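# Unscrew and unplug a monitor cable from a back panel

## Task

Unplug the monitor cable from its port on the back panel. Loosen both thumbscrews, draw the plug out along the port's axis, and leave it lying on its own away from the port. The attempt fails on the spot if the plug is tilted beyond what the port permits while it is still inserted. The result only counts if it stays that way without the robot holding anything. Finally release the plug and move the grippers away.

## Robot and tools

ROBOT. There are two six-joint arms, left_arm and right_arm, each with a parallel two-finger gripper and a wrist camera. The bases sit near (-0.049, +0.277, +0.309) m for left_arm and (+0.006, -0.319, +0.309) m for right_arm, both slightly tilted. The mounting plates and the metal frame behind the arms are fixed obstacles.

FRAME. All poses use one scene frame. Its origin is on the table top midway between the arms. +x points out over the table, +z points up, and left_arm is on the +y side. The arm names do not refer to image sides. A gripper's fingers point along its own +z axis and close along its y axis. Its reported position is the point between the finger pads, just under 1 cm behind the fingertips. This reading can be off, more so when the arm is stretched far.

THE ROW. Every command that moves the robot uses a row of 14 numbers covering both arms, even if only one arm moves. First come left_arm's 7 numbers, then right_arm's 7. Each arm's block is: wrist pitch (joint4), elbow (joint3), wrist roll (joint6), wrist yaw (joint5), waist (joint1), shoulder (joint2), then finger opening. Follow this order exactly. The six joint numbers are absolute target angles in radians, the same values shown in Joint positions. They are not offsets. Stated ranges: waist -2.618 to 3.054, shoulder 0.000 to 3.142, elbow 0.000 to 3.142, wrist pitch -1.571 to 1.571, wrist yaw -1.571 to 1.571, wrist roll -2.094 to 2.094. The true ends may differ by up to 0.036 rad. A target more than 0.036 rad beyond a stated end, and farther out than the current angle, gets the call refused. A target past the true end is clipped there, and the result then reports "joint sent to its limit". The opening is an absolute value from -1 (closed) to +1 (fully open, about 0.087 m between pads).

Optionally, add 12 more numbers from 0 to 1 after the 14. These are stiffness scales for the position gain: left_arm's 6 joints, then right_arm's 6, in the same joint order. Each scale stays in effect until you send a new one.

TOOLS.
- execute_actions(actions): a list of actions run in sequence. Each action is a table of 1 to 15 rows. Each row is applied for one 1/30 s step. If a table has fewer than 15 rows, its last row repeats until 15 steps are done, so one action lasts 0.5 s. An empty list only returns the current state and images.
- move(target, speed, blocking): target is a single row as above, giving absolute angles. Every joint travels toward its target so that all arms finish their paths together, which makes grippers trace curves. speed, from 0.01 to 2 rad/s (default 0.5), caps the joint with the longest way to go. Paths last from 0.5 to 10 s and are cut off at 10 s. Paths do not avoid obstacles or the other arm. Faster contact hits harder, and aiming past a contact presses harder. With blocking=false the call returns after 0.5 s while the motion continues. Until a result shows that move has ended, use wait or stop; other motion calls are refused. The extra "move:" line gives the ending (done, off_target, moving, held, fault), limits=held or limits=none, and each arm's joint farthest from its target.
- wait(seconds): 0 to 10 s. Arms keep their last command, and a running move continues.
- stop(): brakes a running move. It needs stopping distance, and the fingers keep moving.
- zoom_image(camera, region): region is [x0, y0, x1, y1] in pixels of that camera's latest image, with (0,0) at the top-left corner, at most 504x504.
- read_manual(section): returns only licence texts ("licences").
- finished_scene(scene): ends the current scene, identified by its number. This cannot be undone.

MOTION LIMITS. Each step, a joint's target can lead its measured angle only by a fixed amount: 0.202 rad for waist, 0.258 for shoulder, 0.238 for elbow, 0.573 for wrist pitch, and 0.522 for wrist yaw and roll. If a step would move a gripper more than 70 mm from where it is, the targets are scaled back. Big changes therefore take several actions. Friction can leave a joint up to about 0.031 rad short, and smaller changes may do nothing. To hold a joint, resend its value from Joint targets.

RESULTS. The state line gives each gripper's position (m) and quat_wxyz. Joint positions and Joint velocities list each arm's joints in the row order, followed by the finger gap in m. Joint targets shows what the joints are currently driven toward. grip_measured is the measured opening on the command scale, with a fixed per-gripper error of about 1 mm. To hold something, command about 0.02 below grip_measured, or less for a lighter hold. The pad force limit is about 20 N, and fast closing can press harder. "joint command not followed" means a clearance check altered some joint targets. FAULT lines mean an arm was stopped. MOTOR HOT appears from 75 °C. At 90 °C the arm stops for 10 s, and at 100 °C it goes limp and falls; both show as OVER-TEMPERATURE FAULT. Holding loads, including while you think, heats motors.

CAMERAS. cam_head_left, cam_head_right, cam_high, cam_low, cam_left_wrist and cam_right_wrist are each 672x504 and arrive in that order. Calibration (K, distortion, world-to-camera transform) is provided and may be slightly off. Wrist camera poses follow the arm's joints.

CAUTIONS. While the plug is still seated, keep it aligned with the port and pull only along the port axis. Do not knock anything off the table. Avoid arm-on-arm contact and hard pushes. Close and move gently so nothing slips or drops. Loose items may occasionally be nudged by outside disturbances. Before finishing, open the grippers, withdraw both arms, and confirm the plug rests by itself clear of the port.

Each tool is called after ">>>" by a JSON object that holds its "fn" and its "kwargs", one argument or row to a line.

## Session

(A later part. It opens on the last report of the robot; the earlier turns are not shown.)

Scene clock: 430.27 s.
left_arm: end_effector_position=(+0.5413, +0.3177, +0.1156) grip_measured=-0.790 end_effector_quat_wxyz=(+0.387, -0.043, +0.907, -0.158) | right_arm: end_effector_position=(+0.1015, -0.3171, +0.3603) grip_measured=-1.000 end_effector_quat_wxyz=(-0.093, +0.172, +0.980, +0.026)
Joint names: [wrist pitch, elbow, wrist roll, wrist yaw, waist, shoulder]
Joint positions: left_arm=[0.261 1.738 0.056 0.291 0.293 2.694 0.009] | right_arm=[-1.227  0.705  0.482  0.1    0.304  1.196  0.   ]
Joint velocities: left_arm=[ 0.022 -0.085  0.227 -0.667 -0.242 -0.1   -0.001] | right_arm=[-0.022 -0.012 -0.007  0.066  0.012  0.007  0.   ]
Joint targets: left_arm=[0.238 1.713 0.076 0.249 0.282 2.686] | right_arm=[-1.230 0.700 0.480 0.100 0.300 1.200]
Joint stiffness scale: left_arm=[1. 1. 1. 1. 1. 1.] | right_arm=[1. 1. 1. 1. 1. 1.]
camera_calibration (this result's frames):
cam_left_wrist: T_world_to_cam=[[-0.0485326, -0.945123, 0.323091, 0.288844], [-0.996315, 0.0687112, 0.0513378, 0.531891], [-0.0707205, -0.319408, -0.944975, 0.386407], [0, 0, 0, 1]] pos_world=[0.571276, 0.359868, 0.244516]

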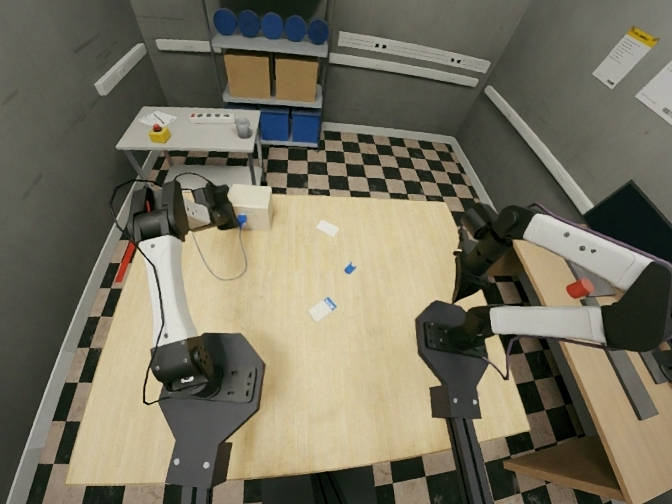

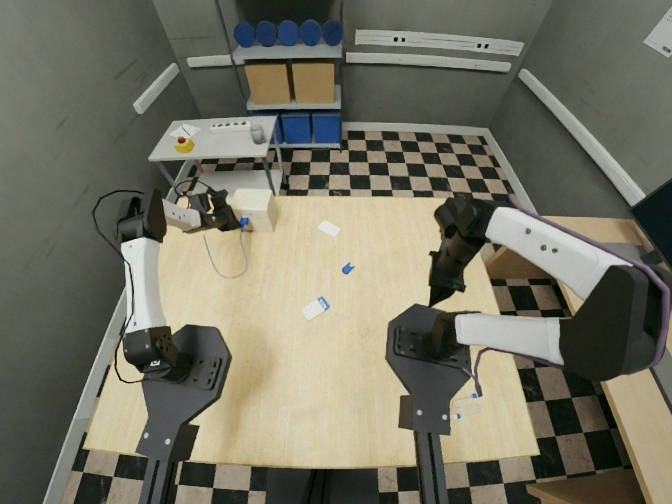

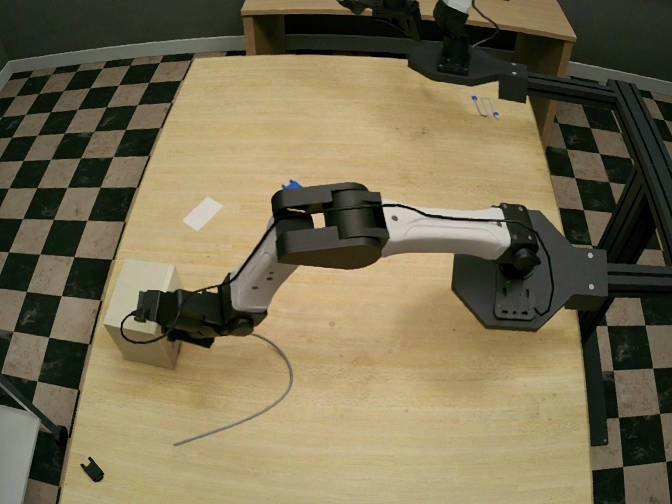

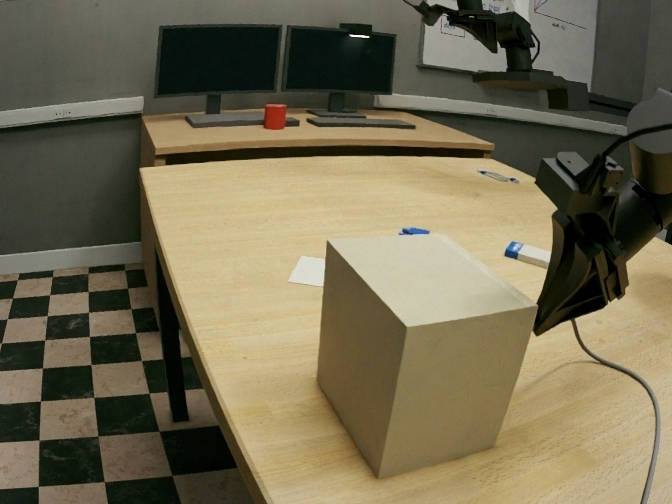

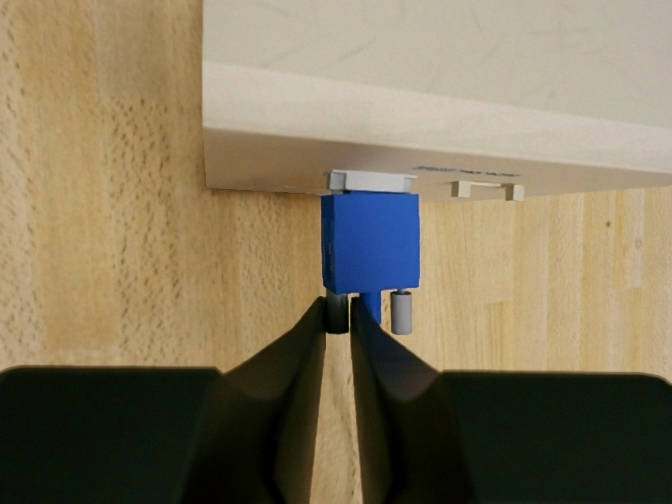

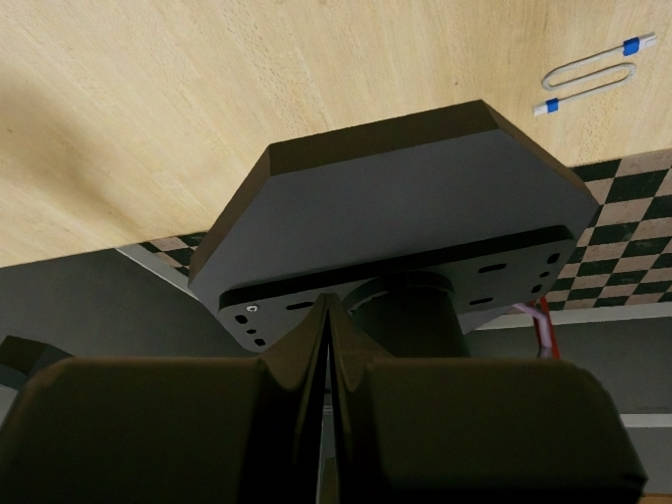

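>>> {"fn": "execute_actions", "kwargs": {
  "actions": [
    [[0.25,1.735,0.07,0.26,0.296,2.695,-0.83,-1.23,0.7,0.48,0.1,0.3,1.2,-1],[0.25,1.735,0.07,0.26,0.298,2.695,-0.86,-1.23,0.7,0.48,0.1,0.3,1.2,-1],[0.255,1.747,0.045,0.28,0.3,2.705,-1,-1.23,0.7,0.48,0.1,0.3,1.2,-1],[0.259,1.751,0.017,0.319,0.304,2.709,-1,-1.23,0.7,0.48,0.1,0.3,1.2,-1],[0.261,1.756,-0.011,0.358,0.311,2.713,-1,-1.23,0.7,0.48,0.1,0.3,1.2,-1],[0.264,1.761,-0.038,0.397,0.319,2.718,-1,-1.23,0.7,0.48,0.1,0.3,1.2,-1],[0.269,1.768,-0.066,0.436,0.328,2.724,-1,-1.23,0.7,0.48,0.1,0.3,1.2,-1],[0.277,1.775,-0.094,0.472,0.338,2.731,-1,-1.23,0.7,0.48,0.1,0.3,1.2,-1],[0.284,1.783,-0.123,0.507,0.349,2.738,-1,-1.23,0.7,0.48,0.1,0.3,1.2,-1],[0.292,1.791,-0.152,0.541,0.359,2.747,-1,-1.23,0.7,0.48,0.1,0.3,1.2,-1],[0.3,1.801,-0.181,0.576,0.369,2.757,-1,-1.23,0.7,0.48,0.1,0.3,1.2,-1],[0.311,1.811,-0.21,0.61,0.378,2.768,-1,-1.23,0.7,0.48,0.1,0.3,1.2,-1],[0.322,1.823,-0.24,0.643,0.388,2.78,-1,-1.23,0.7,0.48,0.1,0.3,1.2,-1],[0.333,1.834,-0.27,0.677,0.398,2.792,-1,-1.23,0.7,0.48,0.1,0.3,1.2,-1],[0.344,1.847,-0.3,0.71,0.407,2.806,-1,-1.23,0.7,0.48,0.1,0.3,1.2,-1]],
    [[0.359,1.86,-0.332,0.743,0.417,2.821,-1,-1.23,0.7,0.48,0.1,0.3,1.2,-1],[0.378,1.873,-0.367,0.774,0.426,2.837,-1,-1.23,0.7,0.48,0.1,0.3,1.2,-1],[0.397,1.887,-0.405,0.803,0.435,2.852,-1,-1.23,0.7,0.48,0.1,0.3,1.2,-1],[0.416,1.9,-0.442,0.832,0.444,2.868,-1,-1.23,0.7,0.48,0.1,0.3,1.2,-1],[0.435,1.915,-0.48,0.861,0.452,2.886,-1,-1.23,0.7,0.48,0.1,0.3,1.2,-1],[0.463,1.93,-0.52,0.89,0.459,2.904,-1,-1.23,0.7,0.48,0.1,0.3,1.2,-1],[0.491,1.945,-0.567,0.912,0.466,2.923,-1,-1.23,0.7,0.48,0.1,0.3,1.2,-1],[0.518,1.96,-0.613,0.934,0.473,2.941,-1,-1.23,0.7,0.48,0.1,0.3,1.2,-1],[0.546,1.976,-0.66,0.957,0.478,2.961,-1,-1.23,0.7,0.48,0.1,0.3,1.2,-1],[0.56,1.992,-0.705,0.979,0.482,2.982,-1,-1.23,0.7,0.48,0.1,0.3,1.2,-1],[0.56,2.005,-0.72,0.99,0.486,3.0,-1,-1.23,0.7,0.48,0.1,0.3,1.2,-1],[0.56,2.017,-0.72,0.99,0.49,3.016,-1,-1.23,0.7,0.48,0.1,0.3,1.2,-1],[0.56,2.027,-0.72,0.99,0.492,3.03,-1,-1.23,0.7,0.48,0.1,0.3,1.2,-1],[0.56,2.034,-0.72,0.99,0.494,3.04,-1,-1.23,0.7,0.48,0.1,0.3,1.2,-1],[0.56,2.04,-0.72,0.99,0.496,3.049,-1,-1.23,0.7,0.48,0.1,0.3,1.2,-1]]
  ]
}}

>>> {"fn": "zoom_image", "kwargs": {
  "camera": "cam_left_wrist",
  "region": [290,165,410,335]
}}

Scene clock: 434.97 s.
left_arm: end_effector_position=(+0.5390, +0.3210, +0.1134) grip_measured=-0.843 end_effector_quat_wxyz=(+0.352, -0.224, +0.753, -0.508) | right_arm: end_effector_position=(+0.1015, -0.3171, +0.3603) grip_measured=-1.000 end_effector_quat_wxyz=(-0.093, +0.172, +0.980, +0.026)
Joint names: [wrist pitch, elbow, wrist roll, wrist yaw, waist, shoulder]
Joint positions: left_arm=[ 0.522  2.013 -0.647  0.951  0.482  3.012  0.007] | right_arm=[-1.227  0.705  0.482  0.1    0.304  1.196  0.   ]
Joint velocities: left_arm=[ 0.3    0.261 -0.418  0.3    0.032  0.271  0.001] | right_arm=[-0.066 -0.012  0.007  0.007 -0.007  0.002  0.   ]
Joint targets: left_arm=[0.560 2.040 -0.720 0.990 0.496 3.049] | right_arm=[-1.230 0.700 0.480 0.100 0.300 1.200]
Joint stiffness scale: left_arm=[1. 1. 1. 1. 1. 1.] | right_arm=[1. 1. 1. 1. 1. 1.]
camera_calibration (this result's frames):
cam_left_wrist: T_world_to_cam=[[-0.0250504, -0.381279, 0.92412, 0.030743], [-0.999645, 0.0178988, -0.0197129, 0.555632], [-0.00902448, -0.924287, -0.381593, 0.482268], [0, 0, 0, 1]] pos_world=[0.560557, 0.44753, 0.166573]

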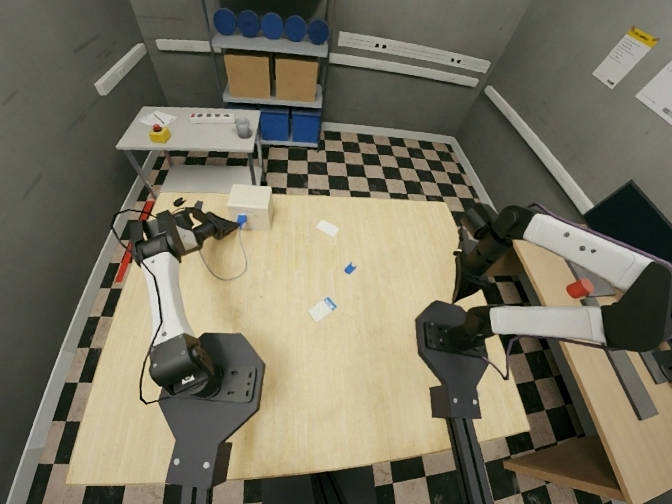

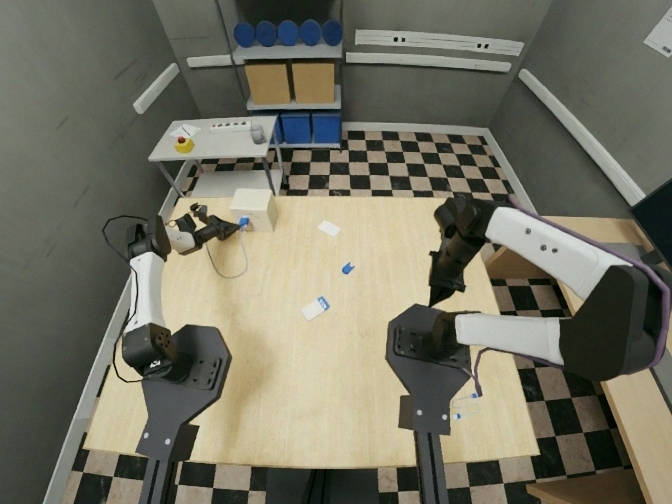

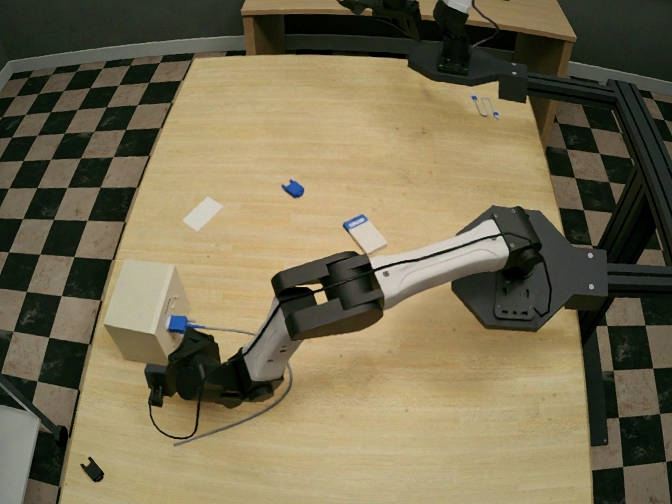

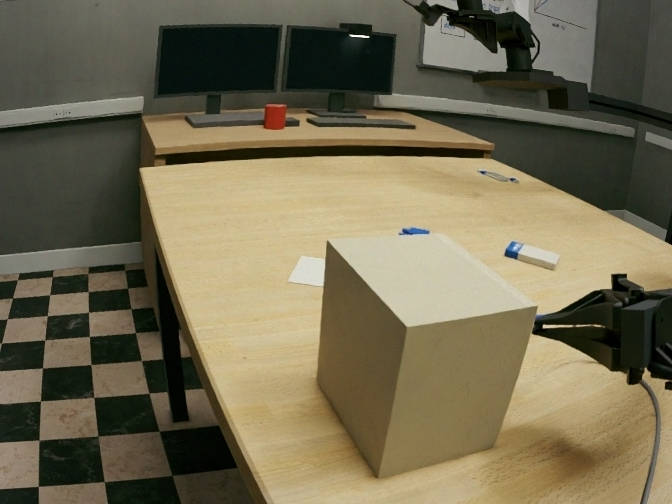

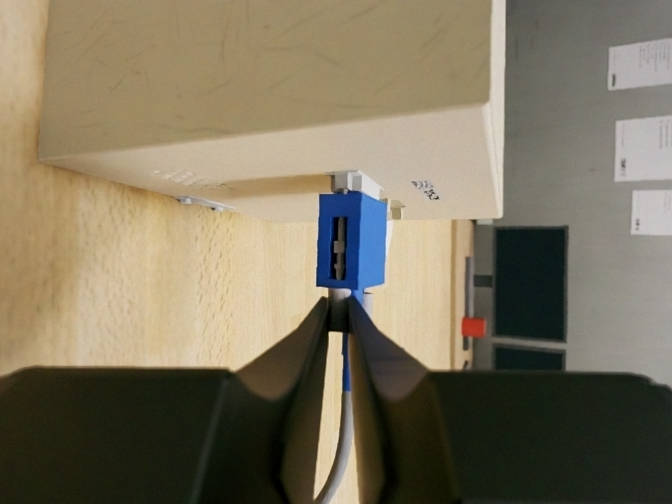

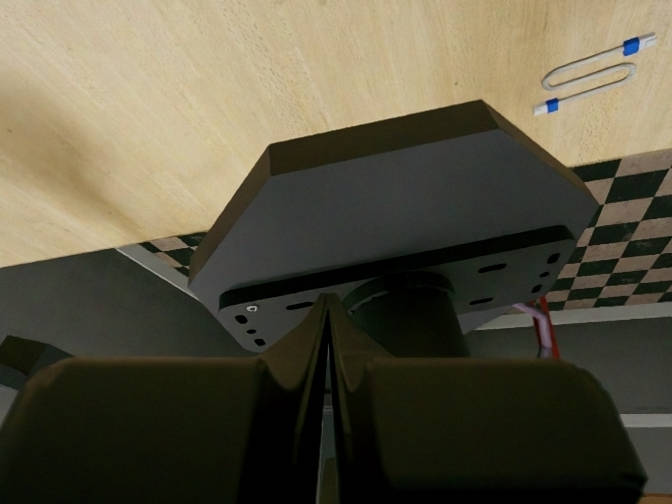

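Region (290, 165, 410, 335) of cam_left_wrist's 672x504 image, scaled by 2.965, with more detail than that image has; it fills the left 356 columns of this view, and the rest is white.

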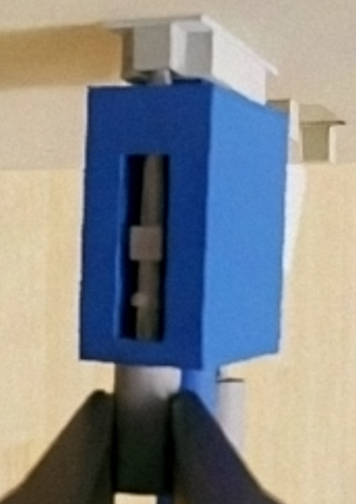

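>>> {"fn": "execute_actions", "kwargs": {
  "actions": [
    [[0.536,2.006,-0.696,0.963,0.483,3.028,-0.72,-1.23,0.7,0.48,0.1,0.3,1.2,-1],[0.536,2.006,-0.696,0.963,0.483,3.028,-0.72,-1.23,0.7,0.48,0.1,0.3,1.2,-1],[0.507,2.006,-0.68,0.963,0.483,3.028,-0.72,-1.23,0.7,0.48,0.1,0.3,1.2,-1],[0.478,1.998,-0.635,0.941,0.481,3.018,-0.72,-1.23,0.7,0.48,0.1,0.3,1.2,-1],[0.449,1.99,-0.588,0.919,0.478,3.008,-0.72,-1.23,0.7,0.48,0.1,0.3,1.2,-1],[0.418,1.98,-0.541,0.898,0.475,2.996,-0.72,-1.23,0.7,0.48,0.1,0.3,1.2,-1],[0.392,1.968,-0.495,0.876,0.472,2.982,-0.72,-1.23,0.7,0.48,0.1,0.3,1.2,-1],[0.371,1.955,-0.453,0.851,0.468,2.966,-0.72,-1.23,0.7,0.48,0.1,0.3,1.2,-1],[0.35,1.941,-0.415,0.822,0.464,2.95,-0.72,-1.23,0.7,0.48,0.1,0.3,1.2,-1],[0.329,1.926,-0.377,0.793,0.458,2.933,-0.72,-1.23,0.7,0.48,0.1,0.3,1.2,-1],[0.31,1.912,-0.34,0.764,0.452,2.916,-0.73,-1.23,0.7,0.48,0.1,0.3,1.2,-1],[0.297,1.898,-0.303,0.735,0.446,2.899,-0.73,-1.23,0.7,0.48,0.1,0.3,1.2,-1],[0.285,1.883,-0.273,0.702,0.439,2.881,-0.74,-1.23,0.7,0.48,0.1,0.3,1.2,-1],[0.273,1.868,-0.243,0.669,0.432,2.862,-0.74,-1.23,0.7,0.48,0.1,0.3,1.2,-1],[0.262,1.853,-0.213,0.636,0.425,2.845,-0.75,-1.23,0.7,0.48,0.1,0.3,1.2,-1]]
  ]
}}

>>> {"fn": "execute_actions", "kwargs": {
  "actions": [
    [[0.253,1.84,-0.182,0.603,0.416,2.83,-0.75,-1.23,0.7,0.48,0.1,0.3,1.2,-1],[0.247,1.827,-0.153,0.568,0.407,2.814,-0.76,-1.23,0.7,0.48,0.1,0.3,1.2,-1],[0.241,1.813,-0.125,0.533,0.398,2.799,-0.77,-1.23,0.7,0.48,0.1,0.3,1.2,-1],[0.235,1.8,-0.097,0.498,0.389,2.783,-0.78,-1.23,0.7,0.48,0.1,0.3,1.2,-1],[0.23,1.788,-0.069,0.462,0.379,2.771,-0.78,-1.23,0.7,0.48,0.1,0.3,1.2,-1],[0.23,1.776,-0.041,0.427,0.369,2.759,-0.79,-1.23,0.7,0.48,0.1,0.3,1.2,-1],[0.23,1.764,-0.013,0.387,0.358,2.747,-0.79,-1.23,0.7,0.48,0.1,0.3,1.2,-1],[0.23,1.754,0.015,0.348,0.347,2.736,-0.79,-1.23,0.7,0.48,0.1,0.3,1.2,-1],[0.23,1.745,0.043,0.308,0.336,2.726,-0.79,-1.23,0.7,0.48,0.1,0.3,1.2,-1],[0.23,1.738,0.07,0.269,0.325,2.717,-0.79,-1.23,0.7,0.48,0.1,0.3,1.2,-1],[0.232,1.733,0.076,0.249,0.317,2.709,-0.79,-1.23,0.7,0.48,0.1,0.3,1.2,-1],[0.234,1.729,0.076,0.249,0.31,2.705,-0.79,-1.23,0.7,0.48,0.1,0.3,1.2,-1],[0.236,1.725,0.076,0.249,0.304,2.701,-0.79,-1.23,0.7,0.48,0.1,0.3,1.2,-1],[0.238,1.722,0.076,0.249,0.3,2.698,-0.79,-1.23,0.7,0.48,0.1,0.3,1.2,-1],[0.238,1.72,0.076,0.249,0.297,2.696,-0.79,-1.23,0.7,0.48,0.1,0.3,1.2,-1]]
  ]
}}

>>> {"fn": "execute_actions", "kwargs": {
  "actions": [
    [[0.238,1.718,0.076,0.249,0.294,2.694,-0.79,-1.23,0.7,0.48,0.1,0.3,1.2,-1],[0.238,1.717,0.076,0.249,0.292,2.693,-0.79,-1.23,0.7,0.48,0.1,0.3,1.2,-1],[0.238,1.716,0.076,0.249,0.29,2.691,-0.79,-1.23,0.7,0.48,0.1,0.3,1.2,-1],[0.238,1.715,0.076,0.249,0.289,2.69,-0.79,-1.23,0.7,0.48,0.1,0.3,1.2,-1],[0.238,1.714,0.076,0.249,0.288,2.689,-0.79,-1.23,0.7,0.48,0.1,0.3,1.2,-1],[0.238,1.713,0.076,0.249,0.287,2.688,-0.79,-1.23,0.7,0.48,0.1,0.3,1.2,-1],[0.238,1.713,0.076,0.249,0.286,2.687,-0.79,-1.23,0.7,0.48,0.1,0.3,1.2,-1],[0.238,1.713,0.076,0.249,0.285,2.686,-0.79,-1.23,0.7,0.48,0.1,0.3,1.2,-1],[0.238,1.713,0.076,0.249,0.284,2.686,-0.79,-1.23,0.7,0.48,0.1,0.3,1.2,-1],[0.238,1.713,0.076,0.249,0.283,2.686,-0.79,-1.23,0.7,0.48,0.1,0.3,1.2,-1],[0.238,1.713,0.076,0.249,0.282,2.686,-0.79,-1.23,0.7,0.48,0.1,0.3,1.2,-1]]
  ]
}}

>>> {"fn": "zoom_image", "kwargs": {
  "camera": "cam_left_wrist",
  "region": [300,165,480,345]
}}

Scene clock: 437.73 s.
left_arm: end_effector_position=(+0.5373, +0.3240, +0.1127) grip_measured=-0.746 end_effector_quat_wxyz=(+0.368, -0.176, +0.817, -0.408) | right_arm: end_effector_position=(+0.1015, -0.3171, +0.3603) grip_measured=-1.000 end_effector_quat_wxyz=(-0.093, +0.172, +0.980, +0.026)
Joint names: [wrist pitch, elbow, wrist roll, wrist yaw, waist, shoulder]
Joint positions: left_arm=[ 0.355  1.899 -0.361  0.782  0.449  2.875  0.011] | right_arm=[-1.227  0.705  0.482  0.1    0.304  1.196  0.   ]
Joint velocities: left_arm=[-0.491 -0.437  0.96  -0.769 -0.203 -0.51  -0.005] | right_arm=[-0.007 -0.017  0.037 -0.051  0.007 -0.012  0.   ]
Joint targets: left_arm=[0.262 1.853 -0.213 0.636 0.425 2.845] | right_arm=[-1.230 0.700 0.480 0.100 0.300 1.200]
Joint stiffness scale: left_arm=[1. 1. 1. 1. 1. 1.] | right_arm=[1. 1. 1. 1. 1. 1.]
camera_calibration (this result's frames):
cam_left_wrist: T_world_to_cam=[[-0.0171331, -0.602191, 0.798168, 0.113991], [-0.999392, 0.0345463, 0.0046115, 0.545584], [-0.0303508, -0.797604, -0.602417, 0.480113], [0, 0, 0, 1]] pos_world=[0.561778, 0.432737, 0.195728]

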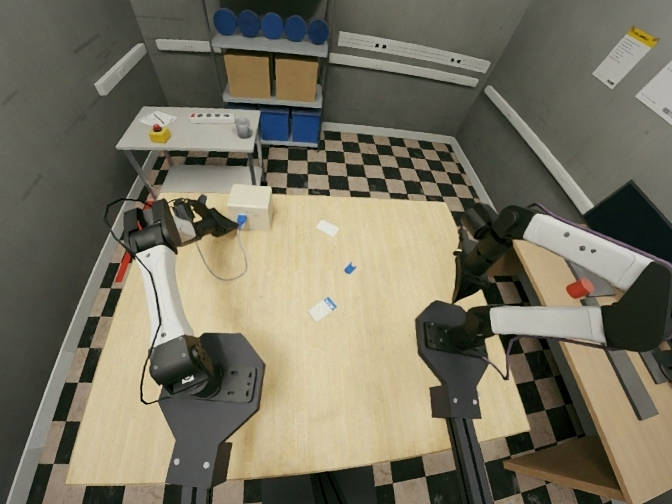

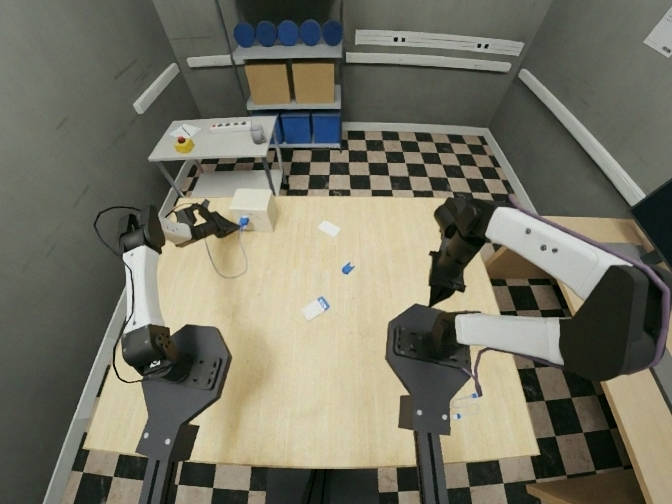

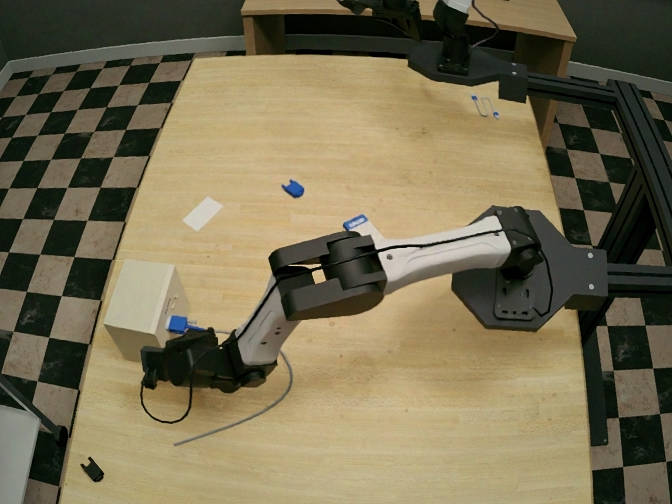

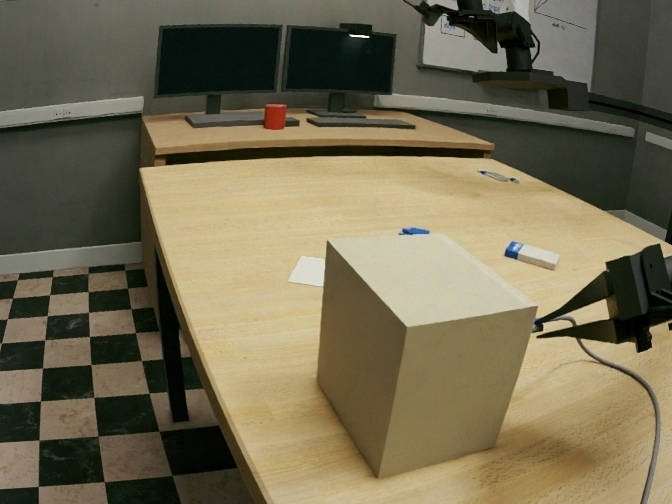

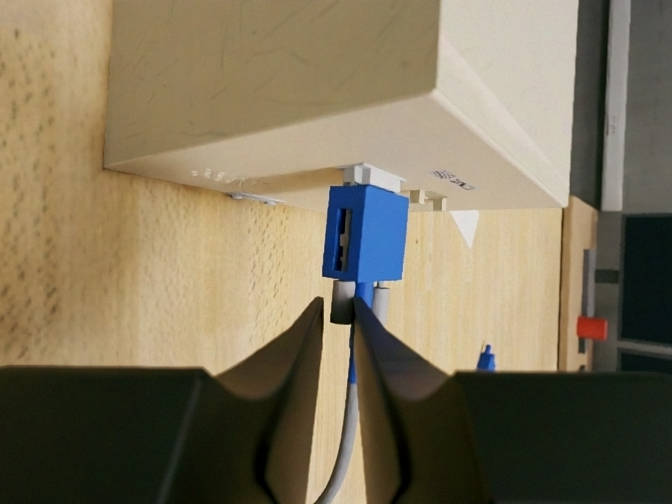

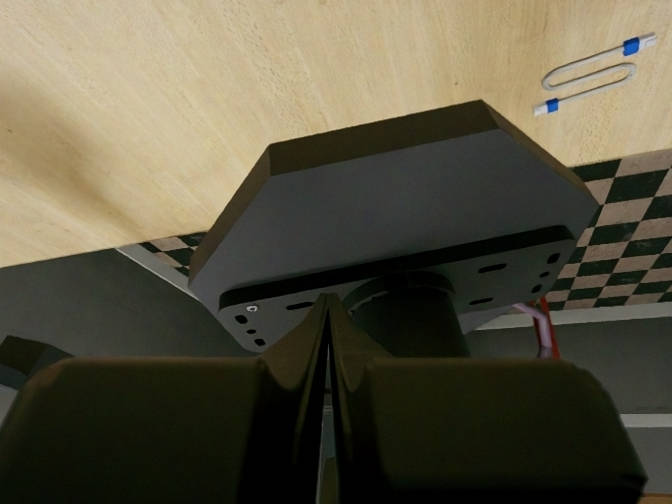

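Scene clock: 438.23 s.
left_arm: end_effector_position=(+0.5417, +0.3197, +0.1150) grip_measured=-0.790 end_effector_quat_wxyz=(+0.388, -0.054, +0.903, -0.174) | right_arm: end_effector_position=(+0.1015, -0.3171, +0.3603) grip_measured=-1.000 end_effector_quat_wxyz=(-0.093, +0.172, +0.980, +0.026)
Joint names: [wrist pitch, elbow, wrist roll, wrist yaw, waist, shoulder]
Joint positions: left_arm=[0.263 1.748 0.03  0.323 0.307 2.703 0.009] | right_arm=[-1.227  0.705  0.482  0.1    0.304  1.196  0.   ]
Joint velocities: left_arm=[ 0.037 -0.085  0.374 -0.447 -0.144 -0.051 -0.001] | right_arm=[-0.066 -0.017  0.007  0.022 -0.012 -0.022  0.   ]
Joint targets: left_arm=[0.238 1.720 0.076 0.249 0.297 2.696] | right_arm=[-1.230 0.700 0.480 0.100 0.300 1.200]
Joint stiffness scale: left_arm=[1. 1. 1. 1. 1. 1.] | right_arm=[1. 1. 1. 1. 1. 1.]
camera_calibration (this result's frames):
cam_left_wrist: T_world_to_cam=[[-0.0410549, -0.932175, 0.359672, 0.278511], [-0.996962, 0.0620638, 0.0470545, 0.53515], [-0.0661856, -0.356647, -0.931892, 0.394419], [0, 0, 0, 1]] pos_world=[0.571064, 0.367076, 0.242203]

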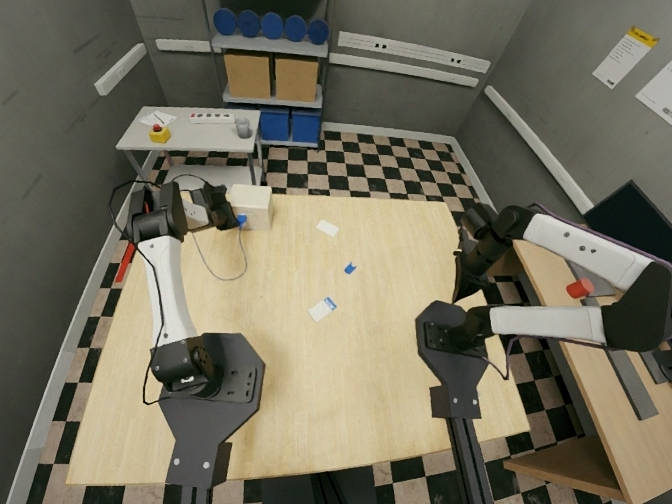

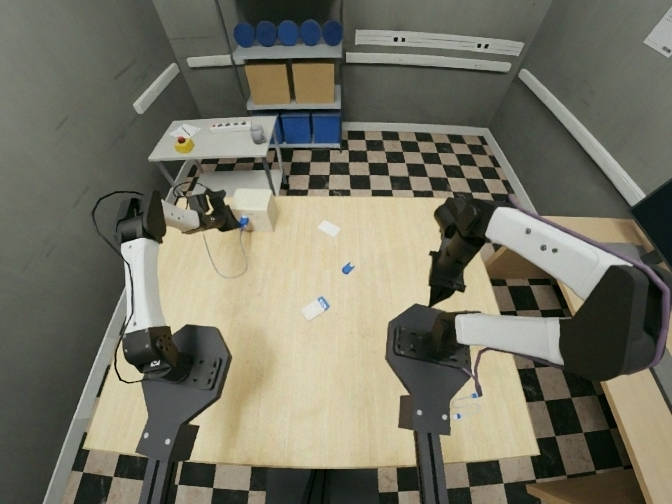

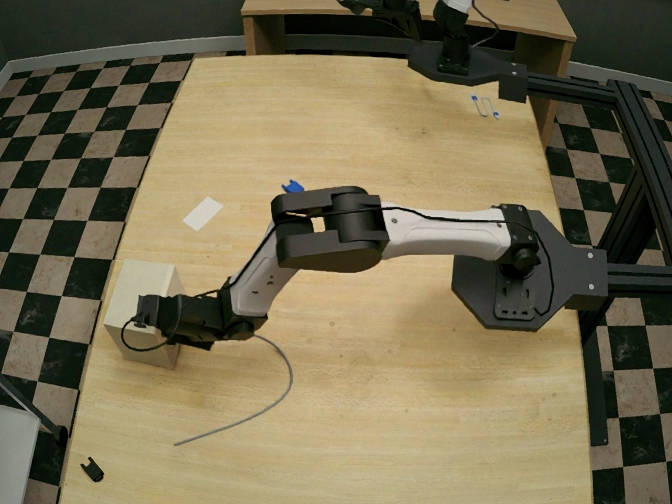

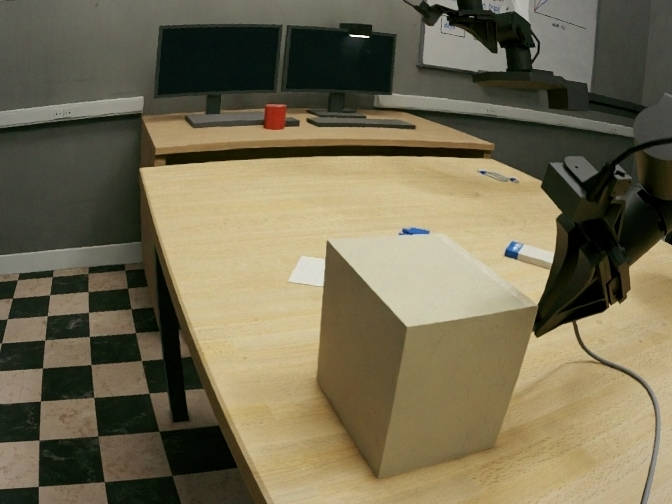

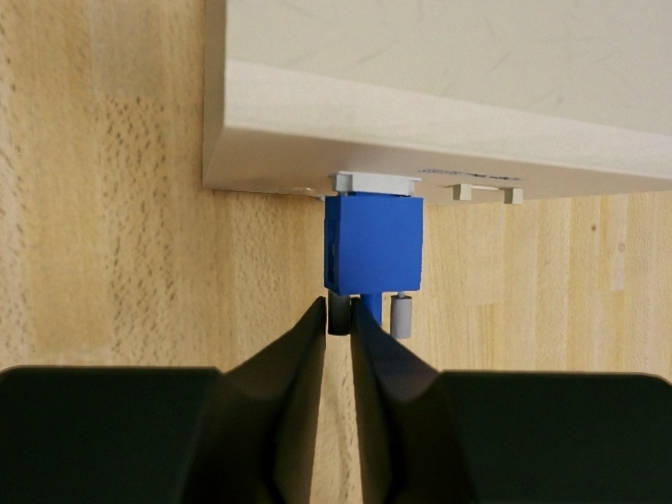

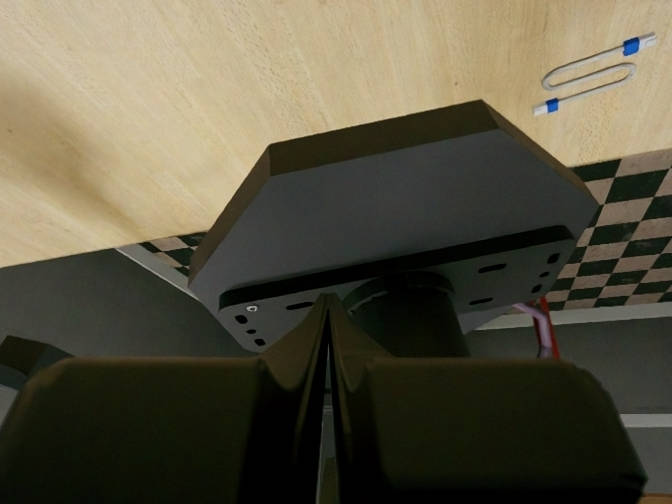

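Scene clock: 438.73 s.
left_arm: end_effector_position=(+0.5408, +0.3205, +0.1140) grip_measured=-0.790 end_effector_quat_wxyz=(+0.387, -0.041, +0.910, -0.145) | right_arm: end_effector_position=(+0.1015, -0.3171, +0.3603) grip_measured=-1.000 end_effector_quat_wxyz=(-0.093, +0.172, +0.980, +0.026)
Joint names: [wrist pitch, elbow, wrist roll, wrist yaw, waist, shoulder]
Joint positions: left_arm=[0.263 1.735 0.069 0.265 0.29  2.693 0.009] | right_arm=[-1.227  0.705  0.482  0.1    0.304  1.196  0.   ]
Joint velocities: left_arm=[ 0.037 -0.007 -0.037 -0.007 -0.002  0.007  0.   ] | right_arm=[ 0.051 -0.007 -0.022  0.066  0.017 -0.022  0.   ]
Joint targets: left_arm=[0.238 1.713 0.076 0.249 0.282 2.686] | right_arm=[-1.230 0.700 0.480 0.100 0.300 1.200]
Joint stiffness scale: left_arm=[1. 1. 1. 1. 1. 1.] | right_arm=[1. 1. 1. 1. 1. 1.]
camera_calibration (this result's frames):
cam_left_wrist: T_world_to_cam=[[-0.0424711, -0.953731, 0.297647, 0.29432], [-0.996477, 0.0620017, 0.0564811, 0.532969], [-0.0723224, -0.294199, -0.953004, 0.379459], [0, 0, 0, 1]] pos_world=[0.571035, 0.359293, 0.24392]

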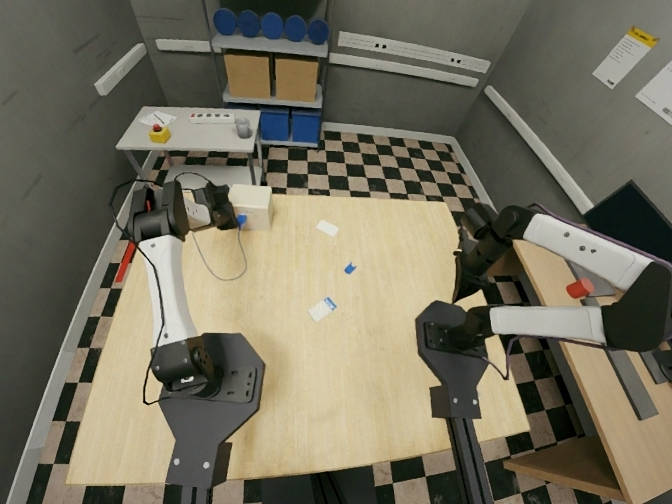

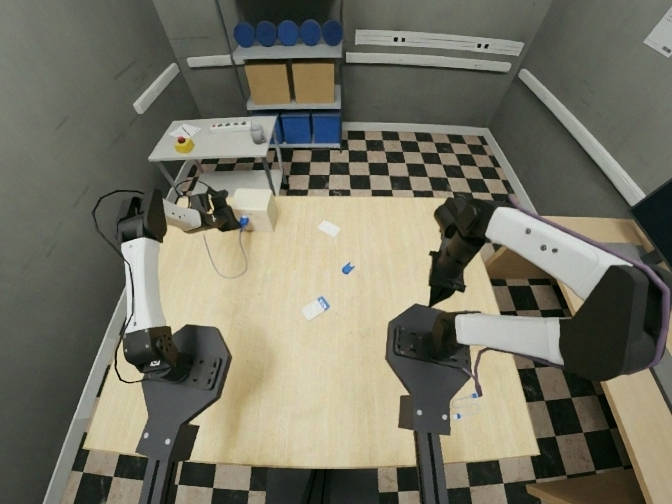

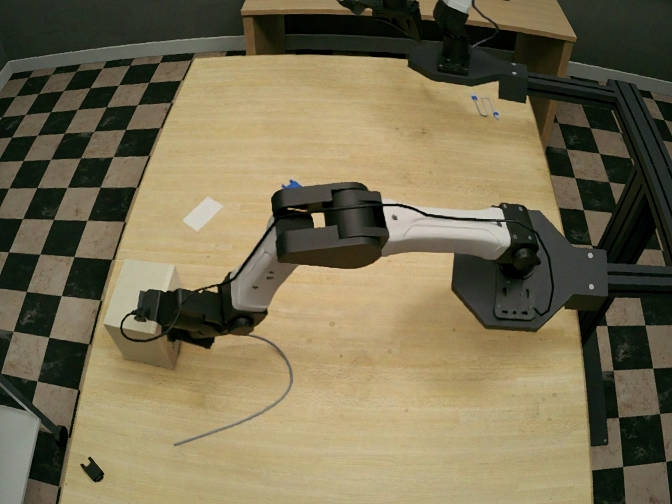

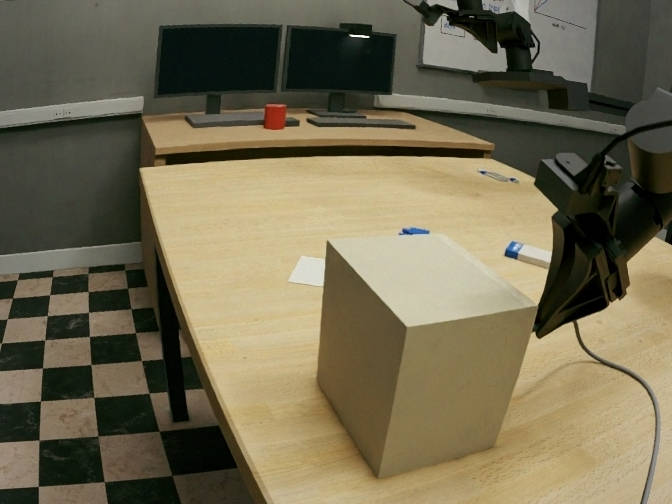

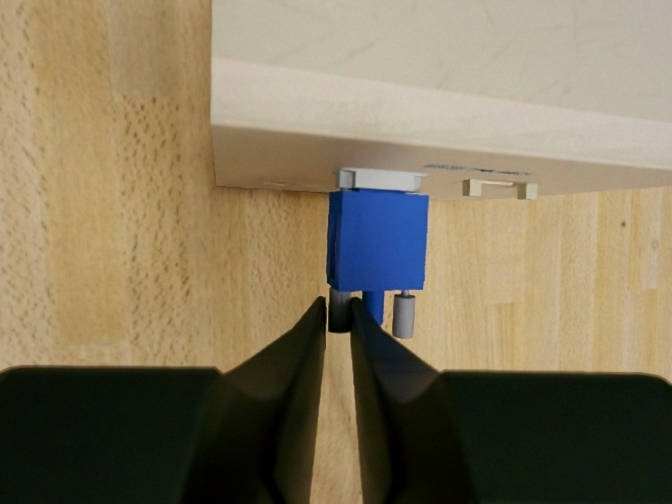

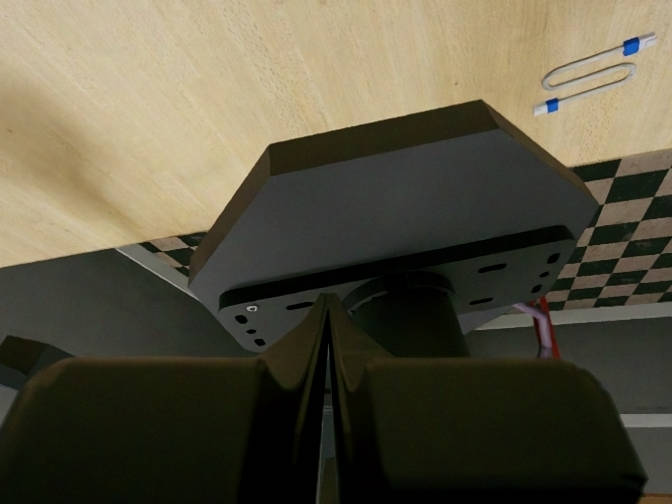

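Region (300, 165, 480, 345) of cam_left_wrist's 672x504 image, scaled by 2.800, with more detail than that image has.

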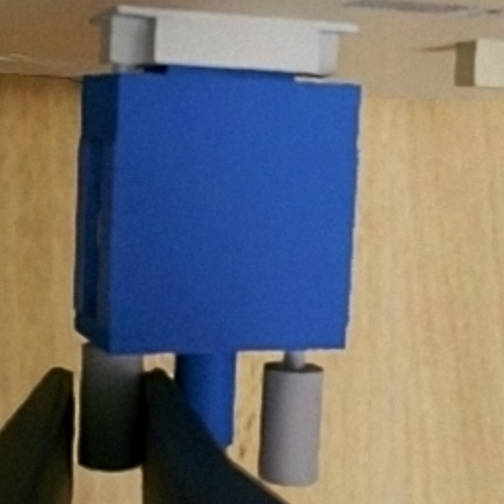

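>>> {"fn": "execute_actions", "kwargs": {
  "actions": [
    [[0.25,1.735,0.07,0.26,0.296,2.693,-0.83,-1.23,0.7,0.48,0.1,0.3,1.2,-1],[0.25,1.735,0.07,0.26,0.298,2.693,-0.86,-1.23,0.7,0.48,0.1,0.3,1.2,-1],[0.255,1.747,0.045,0.28,0.3,2.705,-1,-1.23,0.7,0.48,0.1,0.3,1.2,-1],[0.259,1.751,0.017,0.319,0.304,2.709,-1,-1.23,0.7,0.48,0.1,0.3,1.2,-1],[0.261,1.756,-0.011,0.358,0.311,2.713,-1,-1.23,0.7,0.48,0.1,0.3,1.2,-1],[0.264,1.761,-0.038,0.397,0.319,2.718,-1,-1.23,0.7,0.48,0.1,0.3,1.2,-1],[0.269,1.768,-0.066,0.436,0.328,2.724,-1,-1.23,0.7,0.48,0.1,0.3,1.2,-1],[0.277,1.775,-0.094,0.472,0.338,2.731,-1,-1.23,0.7,0.48,0.1,0.3,1.2,-1],[0.284,1.783,-0.123,0.507,0.349,2.738,-1,-1.23,0.7,0.48,0.1,0.3,1.2,-1],[0.292,1.791,-0.152,0.541,0.359,2.747,-1,-1.23,0.7,0.48,0.1,0.3,1.2,-1],[0.3,1.801,-0.181,0.576,0.369,2.757,-1,-1.23,0.7,0.48,0.1,0.3,1.2,-1],[0.311,1.811,-0.21,0.61,0.378,2.768,-1,-1.23,0.7,0.48,0.1,0.3,1.2,-1],[0.322,1.823,-0.24,0.643,0.388,2.78,-1,-1.23,0.7,0.48,0.1,0.3,1.2,-1],[0.333,1.834,-0.27,0.677,0.398,2.792,-1,-1.23,0.7,0.48,0.1,0.3,1.2,-1],[0.344,1.847,-0.3,0.71,0.407,2.806,-1,-1.23,0.7,0.48,0.1,0.3,1.2,-1]],
    [[0.359,1.86,-0.332,0.743,0.417,2.821,-1,-1.23,0.7,0.48,0.1,0.3,1.2,-1],[0.378,1.873,-0.367,0.774,0.426,2.837,-1,-1.23,0.7,0.48,0.1,0.3,1.2,-1],[0.397,1.887,-0.405,0.803,0.435,2.852,-1,-1.23,0.7,0.48,0.1,0.3,1.2,-1],[0.416,1.9,-0.442,0.832,0.444,2.868,-1,-1.23,0.7,0.48,0.1,0.3,1.2,-1],[0.435,1.915,-0.48,0.861,0.452,2.886,-1,-1.23,0.7,0.48,0.1,0.3,1.2,-1],[0.463,1.93,-0.52,0.89,0.459,2.904,-1,-1.23,0.7,0.48,0.1,0.3,1.2,-1],[0.491,1.945,-0.567,0.912,0.466,2.923,-1,-1.23,0.7,0.48,0.1,0.3,1.2,-1],[0.518,1.96,-0.613,0.934,0.473,2.941,-1,-1.23,0.7,0.48,0.1,0.3,1.2,-1],[0.546,1.976,-0.66,0.957,0.478,2.961,-1,-1.23,0.7,0.48,0.1,0.3,1.2,-1],[0.56,1.992,-0.705,0.979,0.482,2.982,-1,-1.23,0.7,0.48,0.1,0.3,1.2,-1],[0.56,2.005,-0.72,0.99,0.486,3.0,-1,-1.23,0.7,0.48,0.1,0.3,1.2,-1],[0.56,2.017,-0.72,0.99,0.49,3.016,-1,-1.23,0.7,0.48,0.1,0.3,1.2,-1],[0.56,2.027,-0.72,0.99,0.492,3.03,-1,-1.23,0.7,0.48,0.1,0.3,1.2,-1],[0.56,2.034,-0.72,0.99,0.494,3.04,-1,-1.23,0.7,0.48,0.1,0.3,1.2,-1],[0.56,2.04,-0.72,0.99,0.496,3.049,-1,-1.23,0.7,0.48,0.1,0.3,1.2,-1]]
  ]
}}

>>> {"fn": "zoom_image", "kwargs": {
  "camera": "cam_left_wrist",
  "region": [250,140,450,340]
}}

Scene clock: 444.60 s.
left_arm: end_effector_position=(+0.5389, +0.3205, +0.1134) grip_measured=-0.844 end_effector_quat_wxyz=(+0.352, -0.223, +0.754, -0.508) | right_arm: end_effector_position=(+0.1015, -0.3171, +0.3603) grip_measured=-1.000 end_effector_quat_wxyz=(-0.093, +0.172, +0.980, +0.026)
Joint names: [wrist pitch, elbow, wrist roll, wrist yaw, waist, shoulder]
Joint positions: left_arm=[ 0.522  2.013 -0.646  0.951  0.481  3.012  0.007] | right_arm=[-1.227  0.705  0.482  0.1    0.304  1.196  0.   ]
Joint velocities: left_arm=[ 0.271  0.261 -0.491  0.315  0.032  0.261  0.001] | right_arm=[ 0.007  0.007 -0.066  0.051  0.002  0.002  0.   ]
Joint targets: left_arm=[0.560 2.040 -0.720 0.990 0.496 3.049] | right_arm=[-1.230 0.700 0.480 0.100 0.300 1.200]
Joint stiffness scale: left_arm=[1. 1. 1. 1. 1. 1.] | right_arm=[1. 1. 1. 1. 1. 1.]
camera_calibration (this result's frames):
cam_left_wrist: T_world_to_cam=[[-0.0255812, -0.381266, 0.924111, 0.030816], [-0.99962, 0.0192294, -0.0197379, 0.55515], [-0.0102447, -0.924265, -0.381613, 0.482434], [0, 0, 0, 1]] pos_world=[0.56067, 0.446971, 0.166583]

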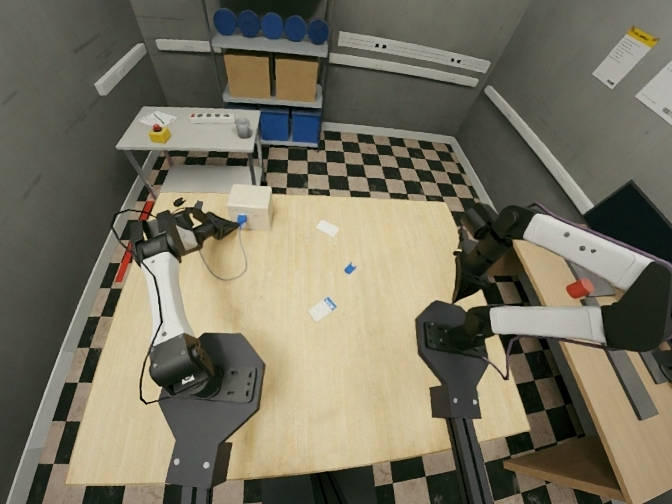

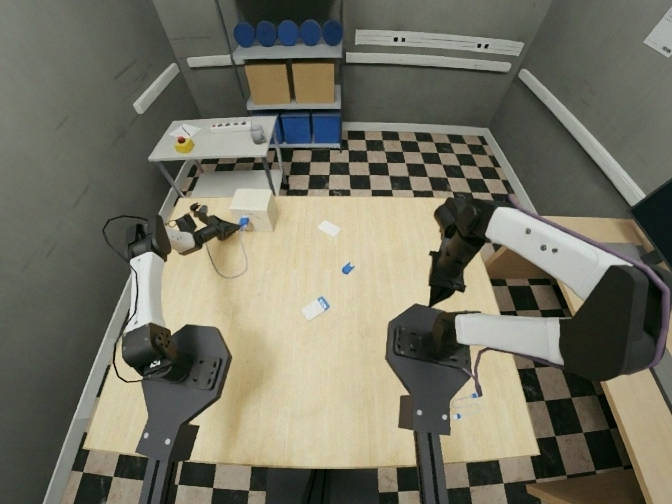

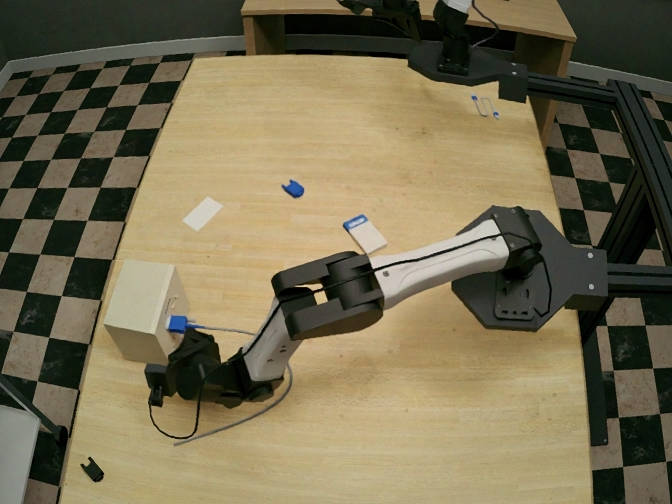

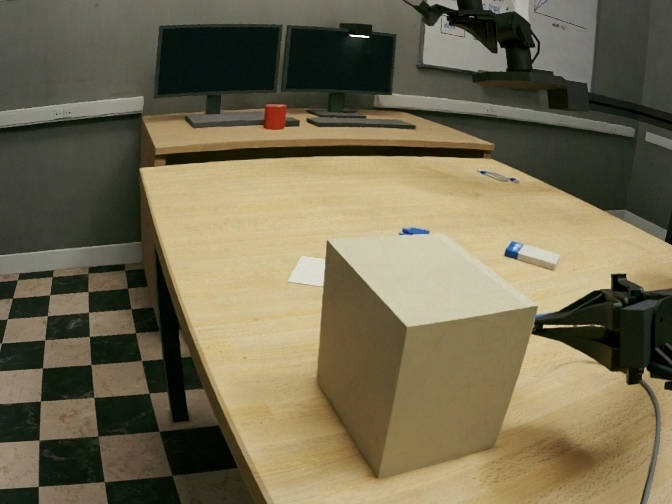

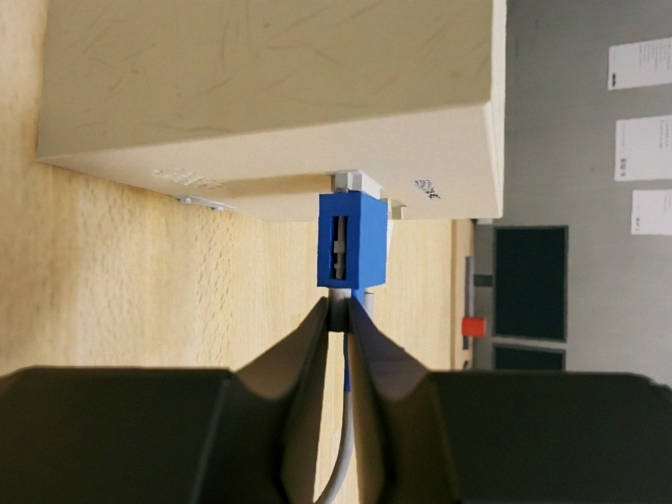

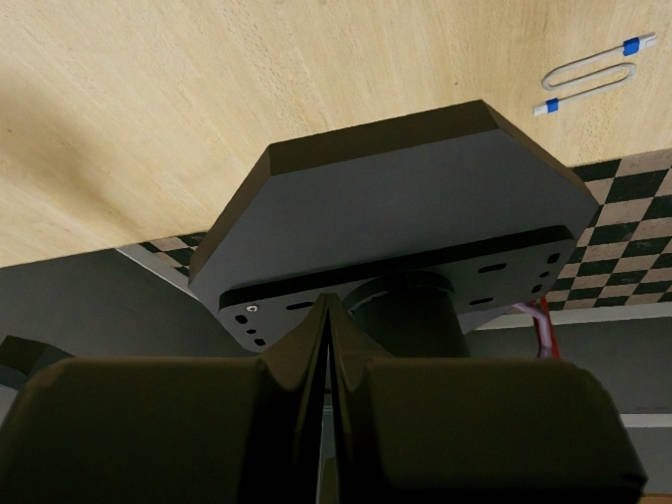

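Region (250, 140, 450, 340) of cam_left_wrist's 672x504 image, scaled by 2.520, with more detail than that image has.

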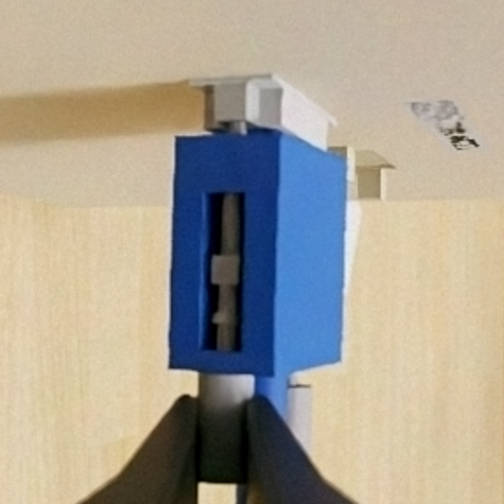

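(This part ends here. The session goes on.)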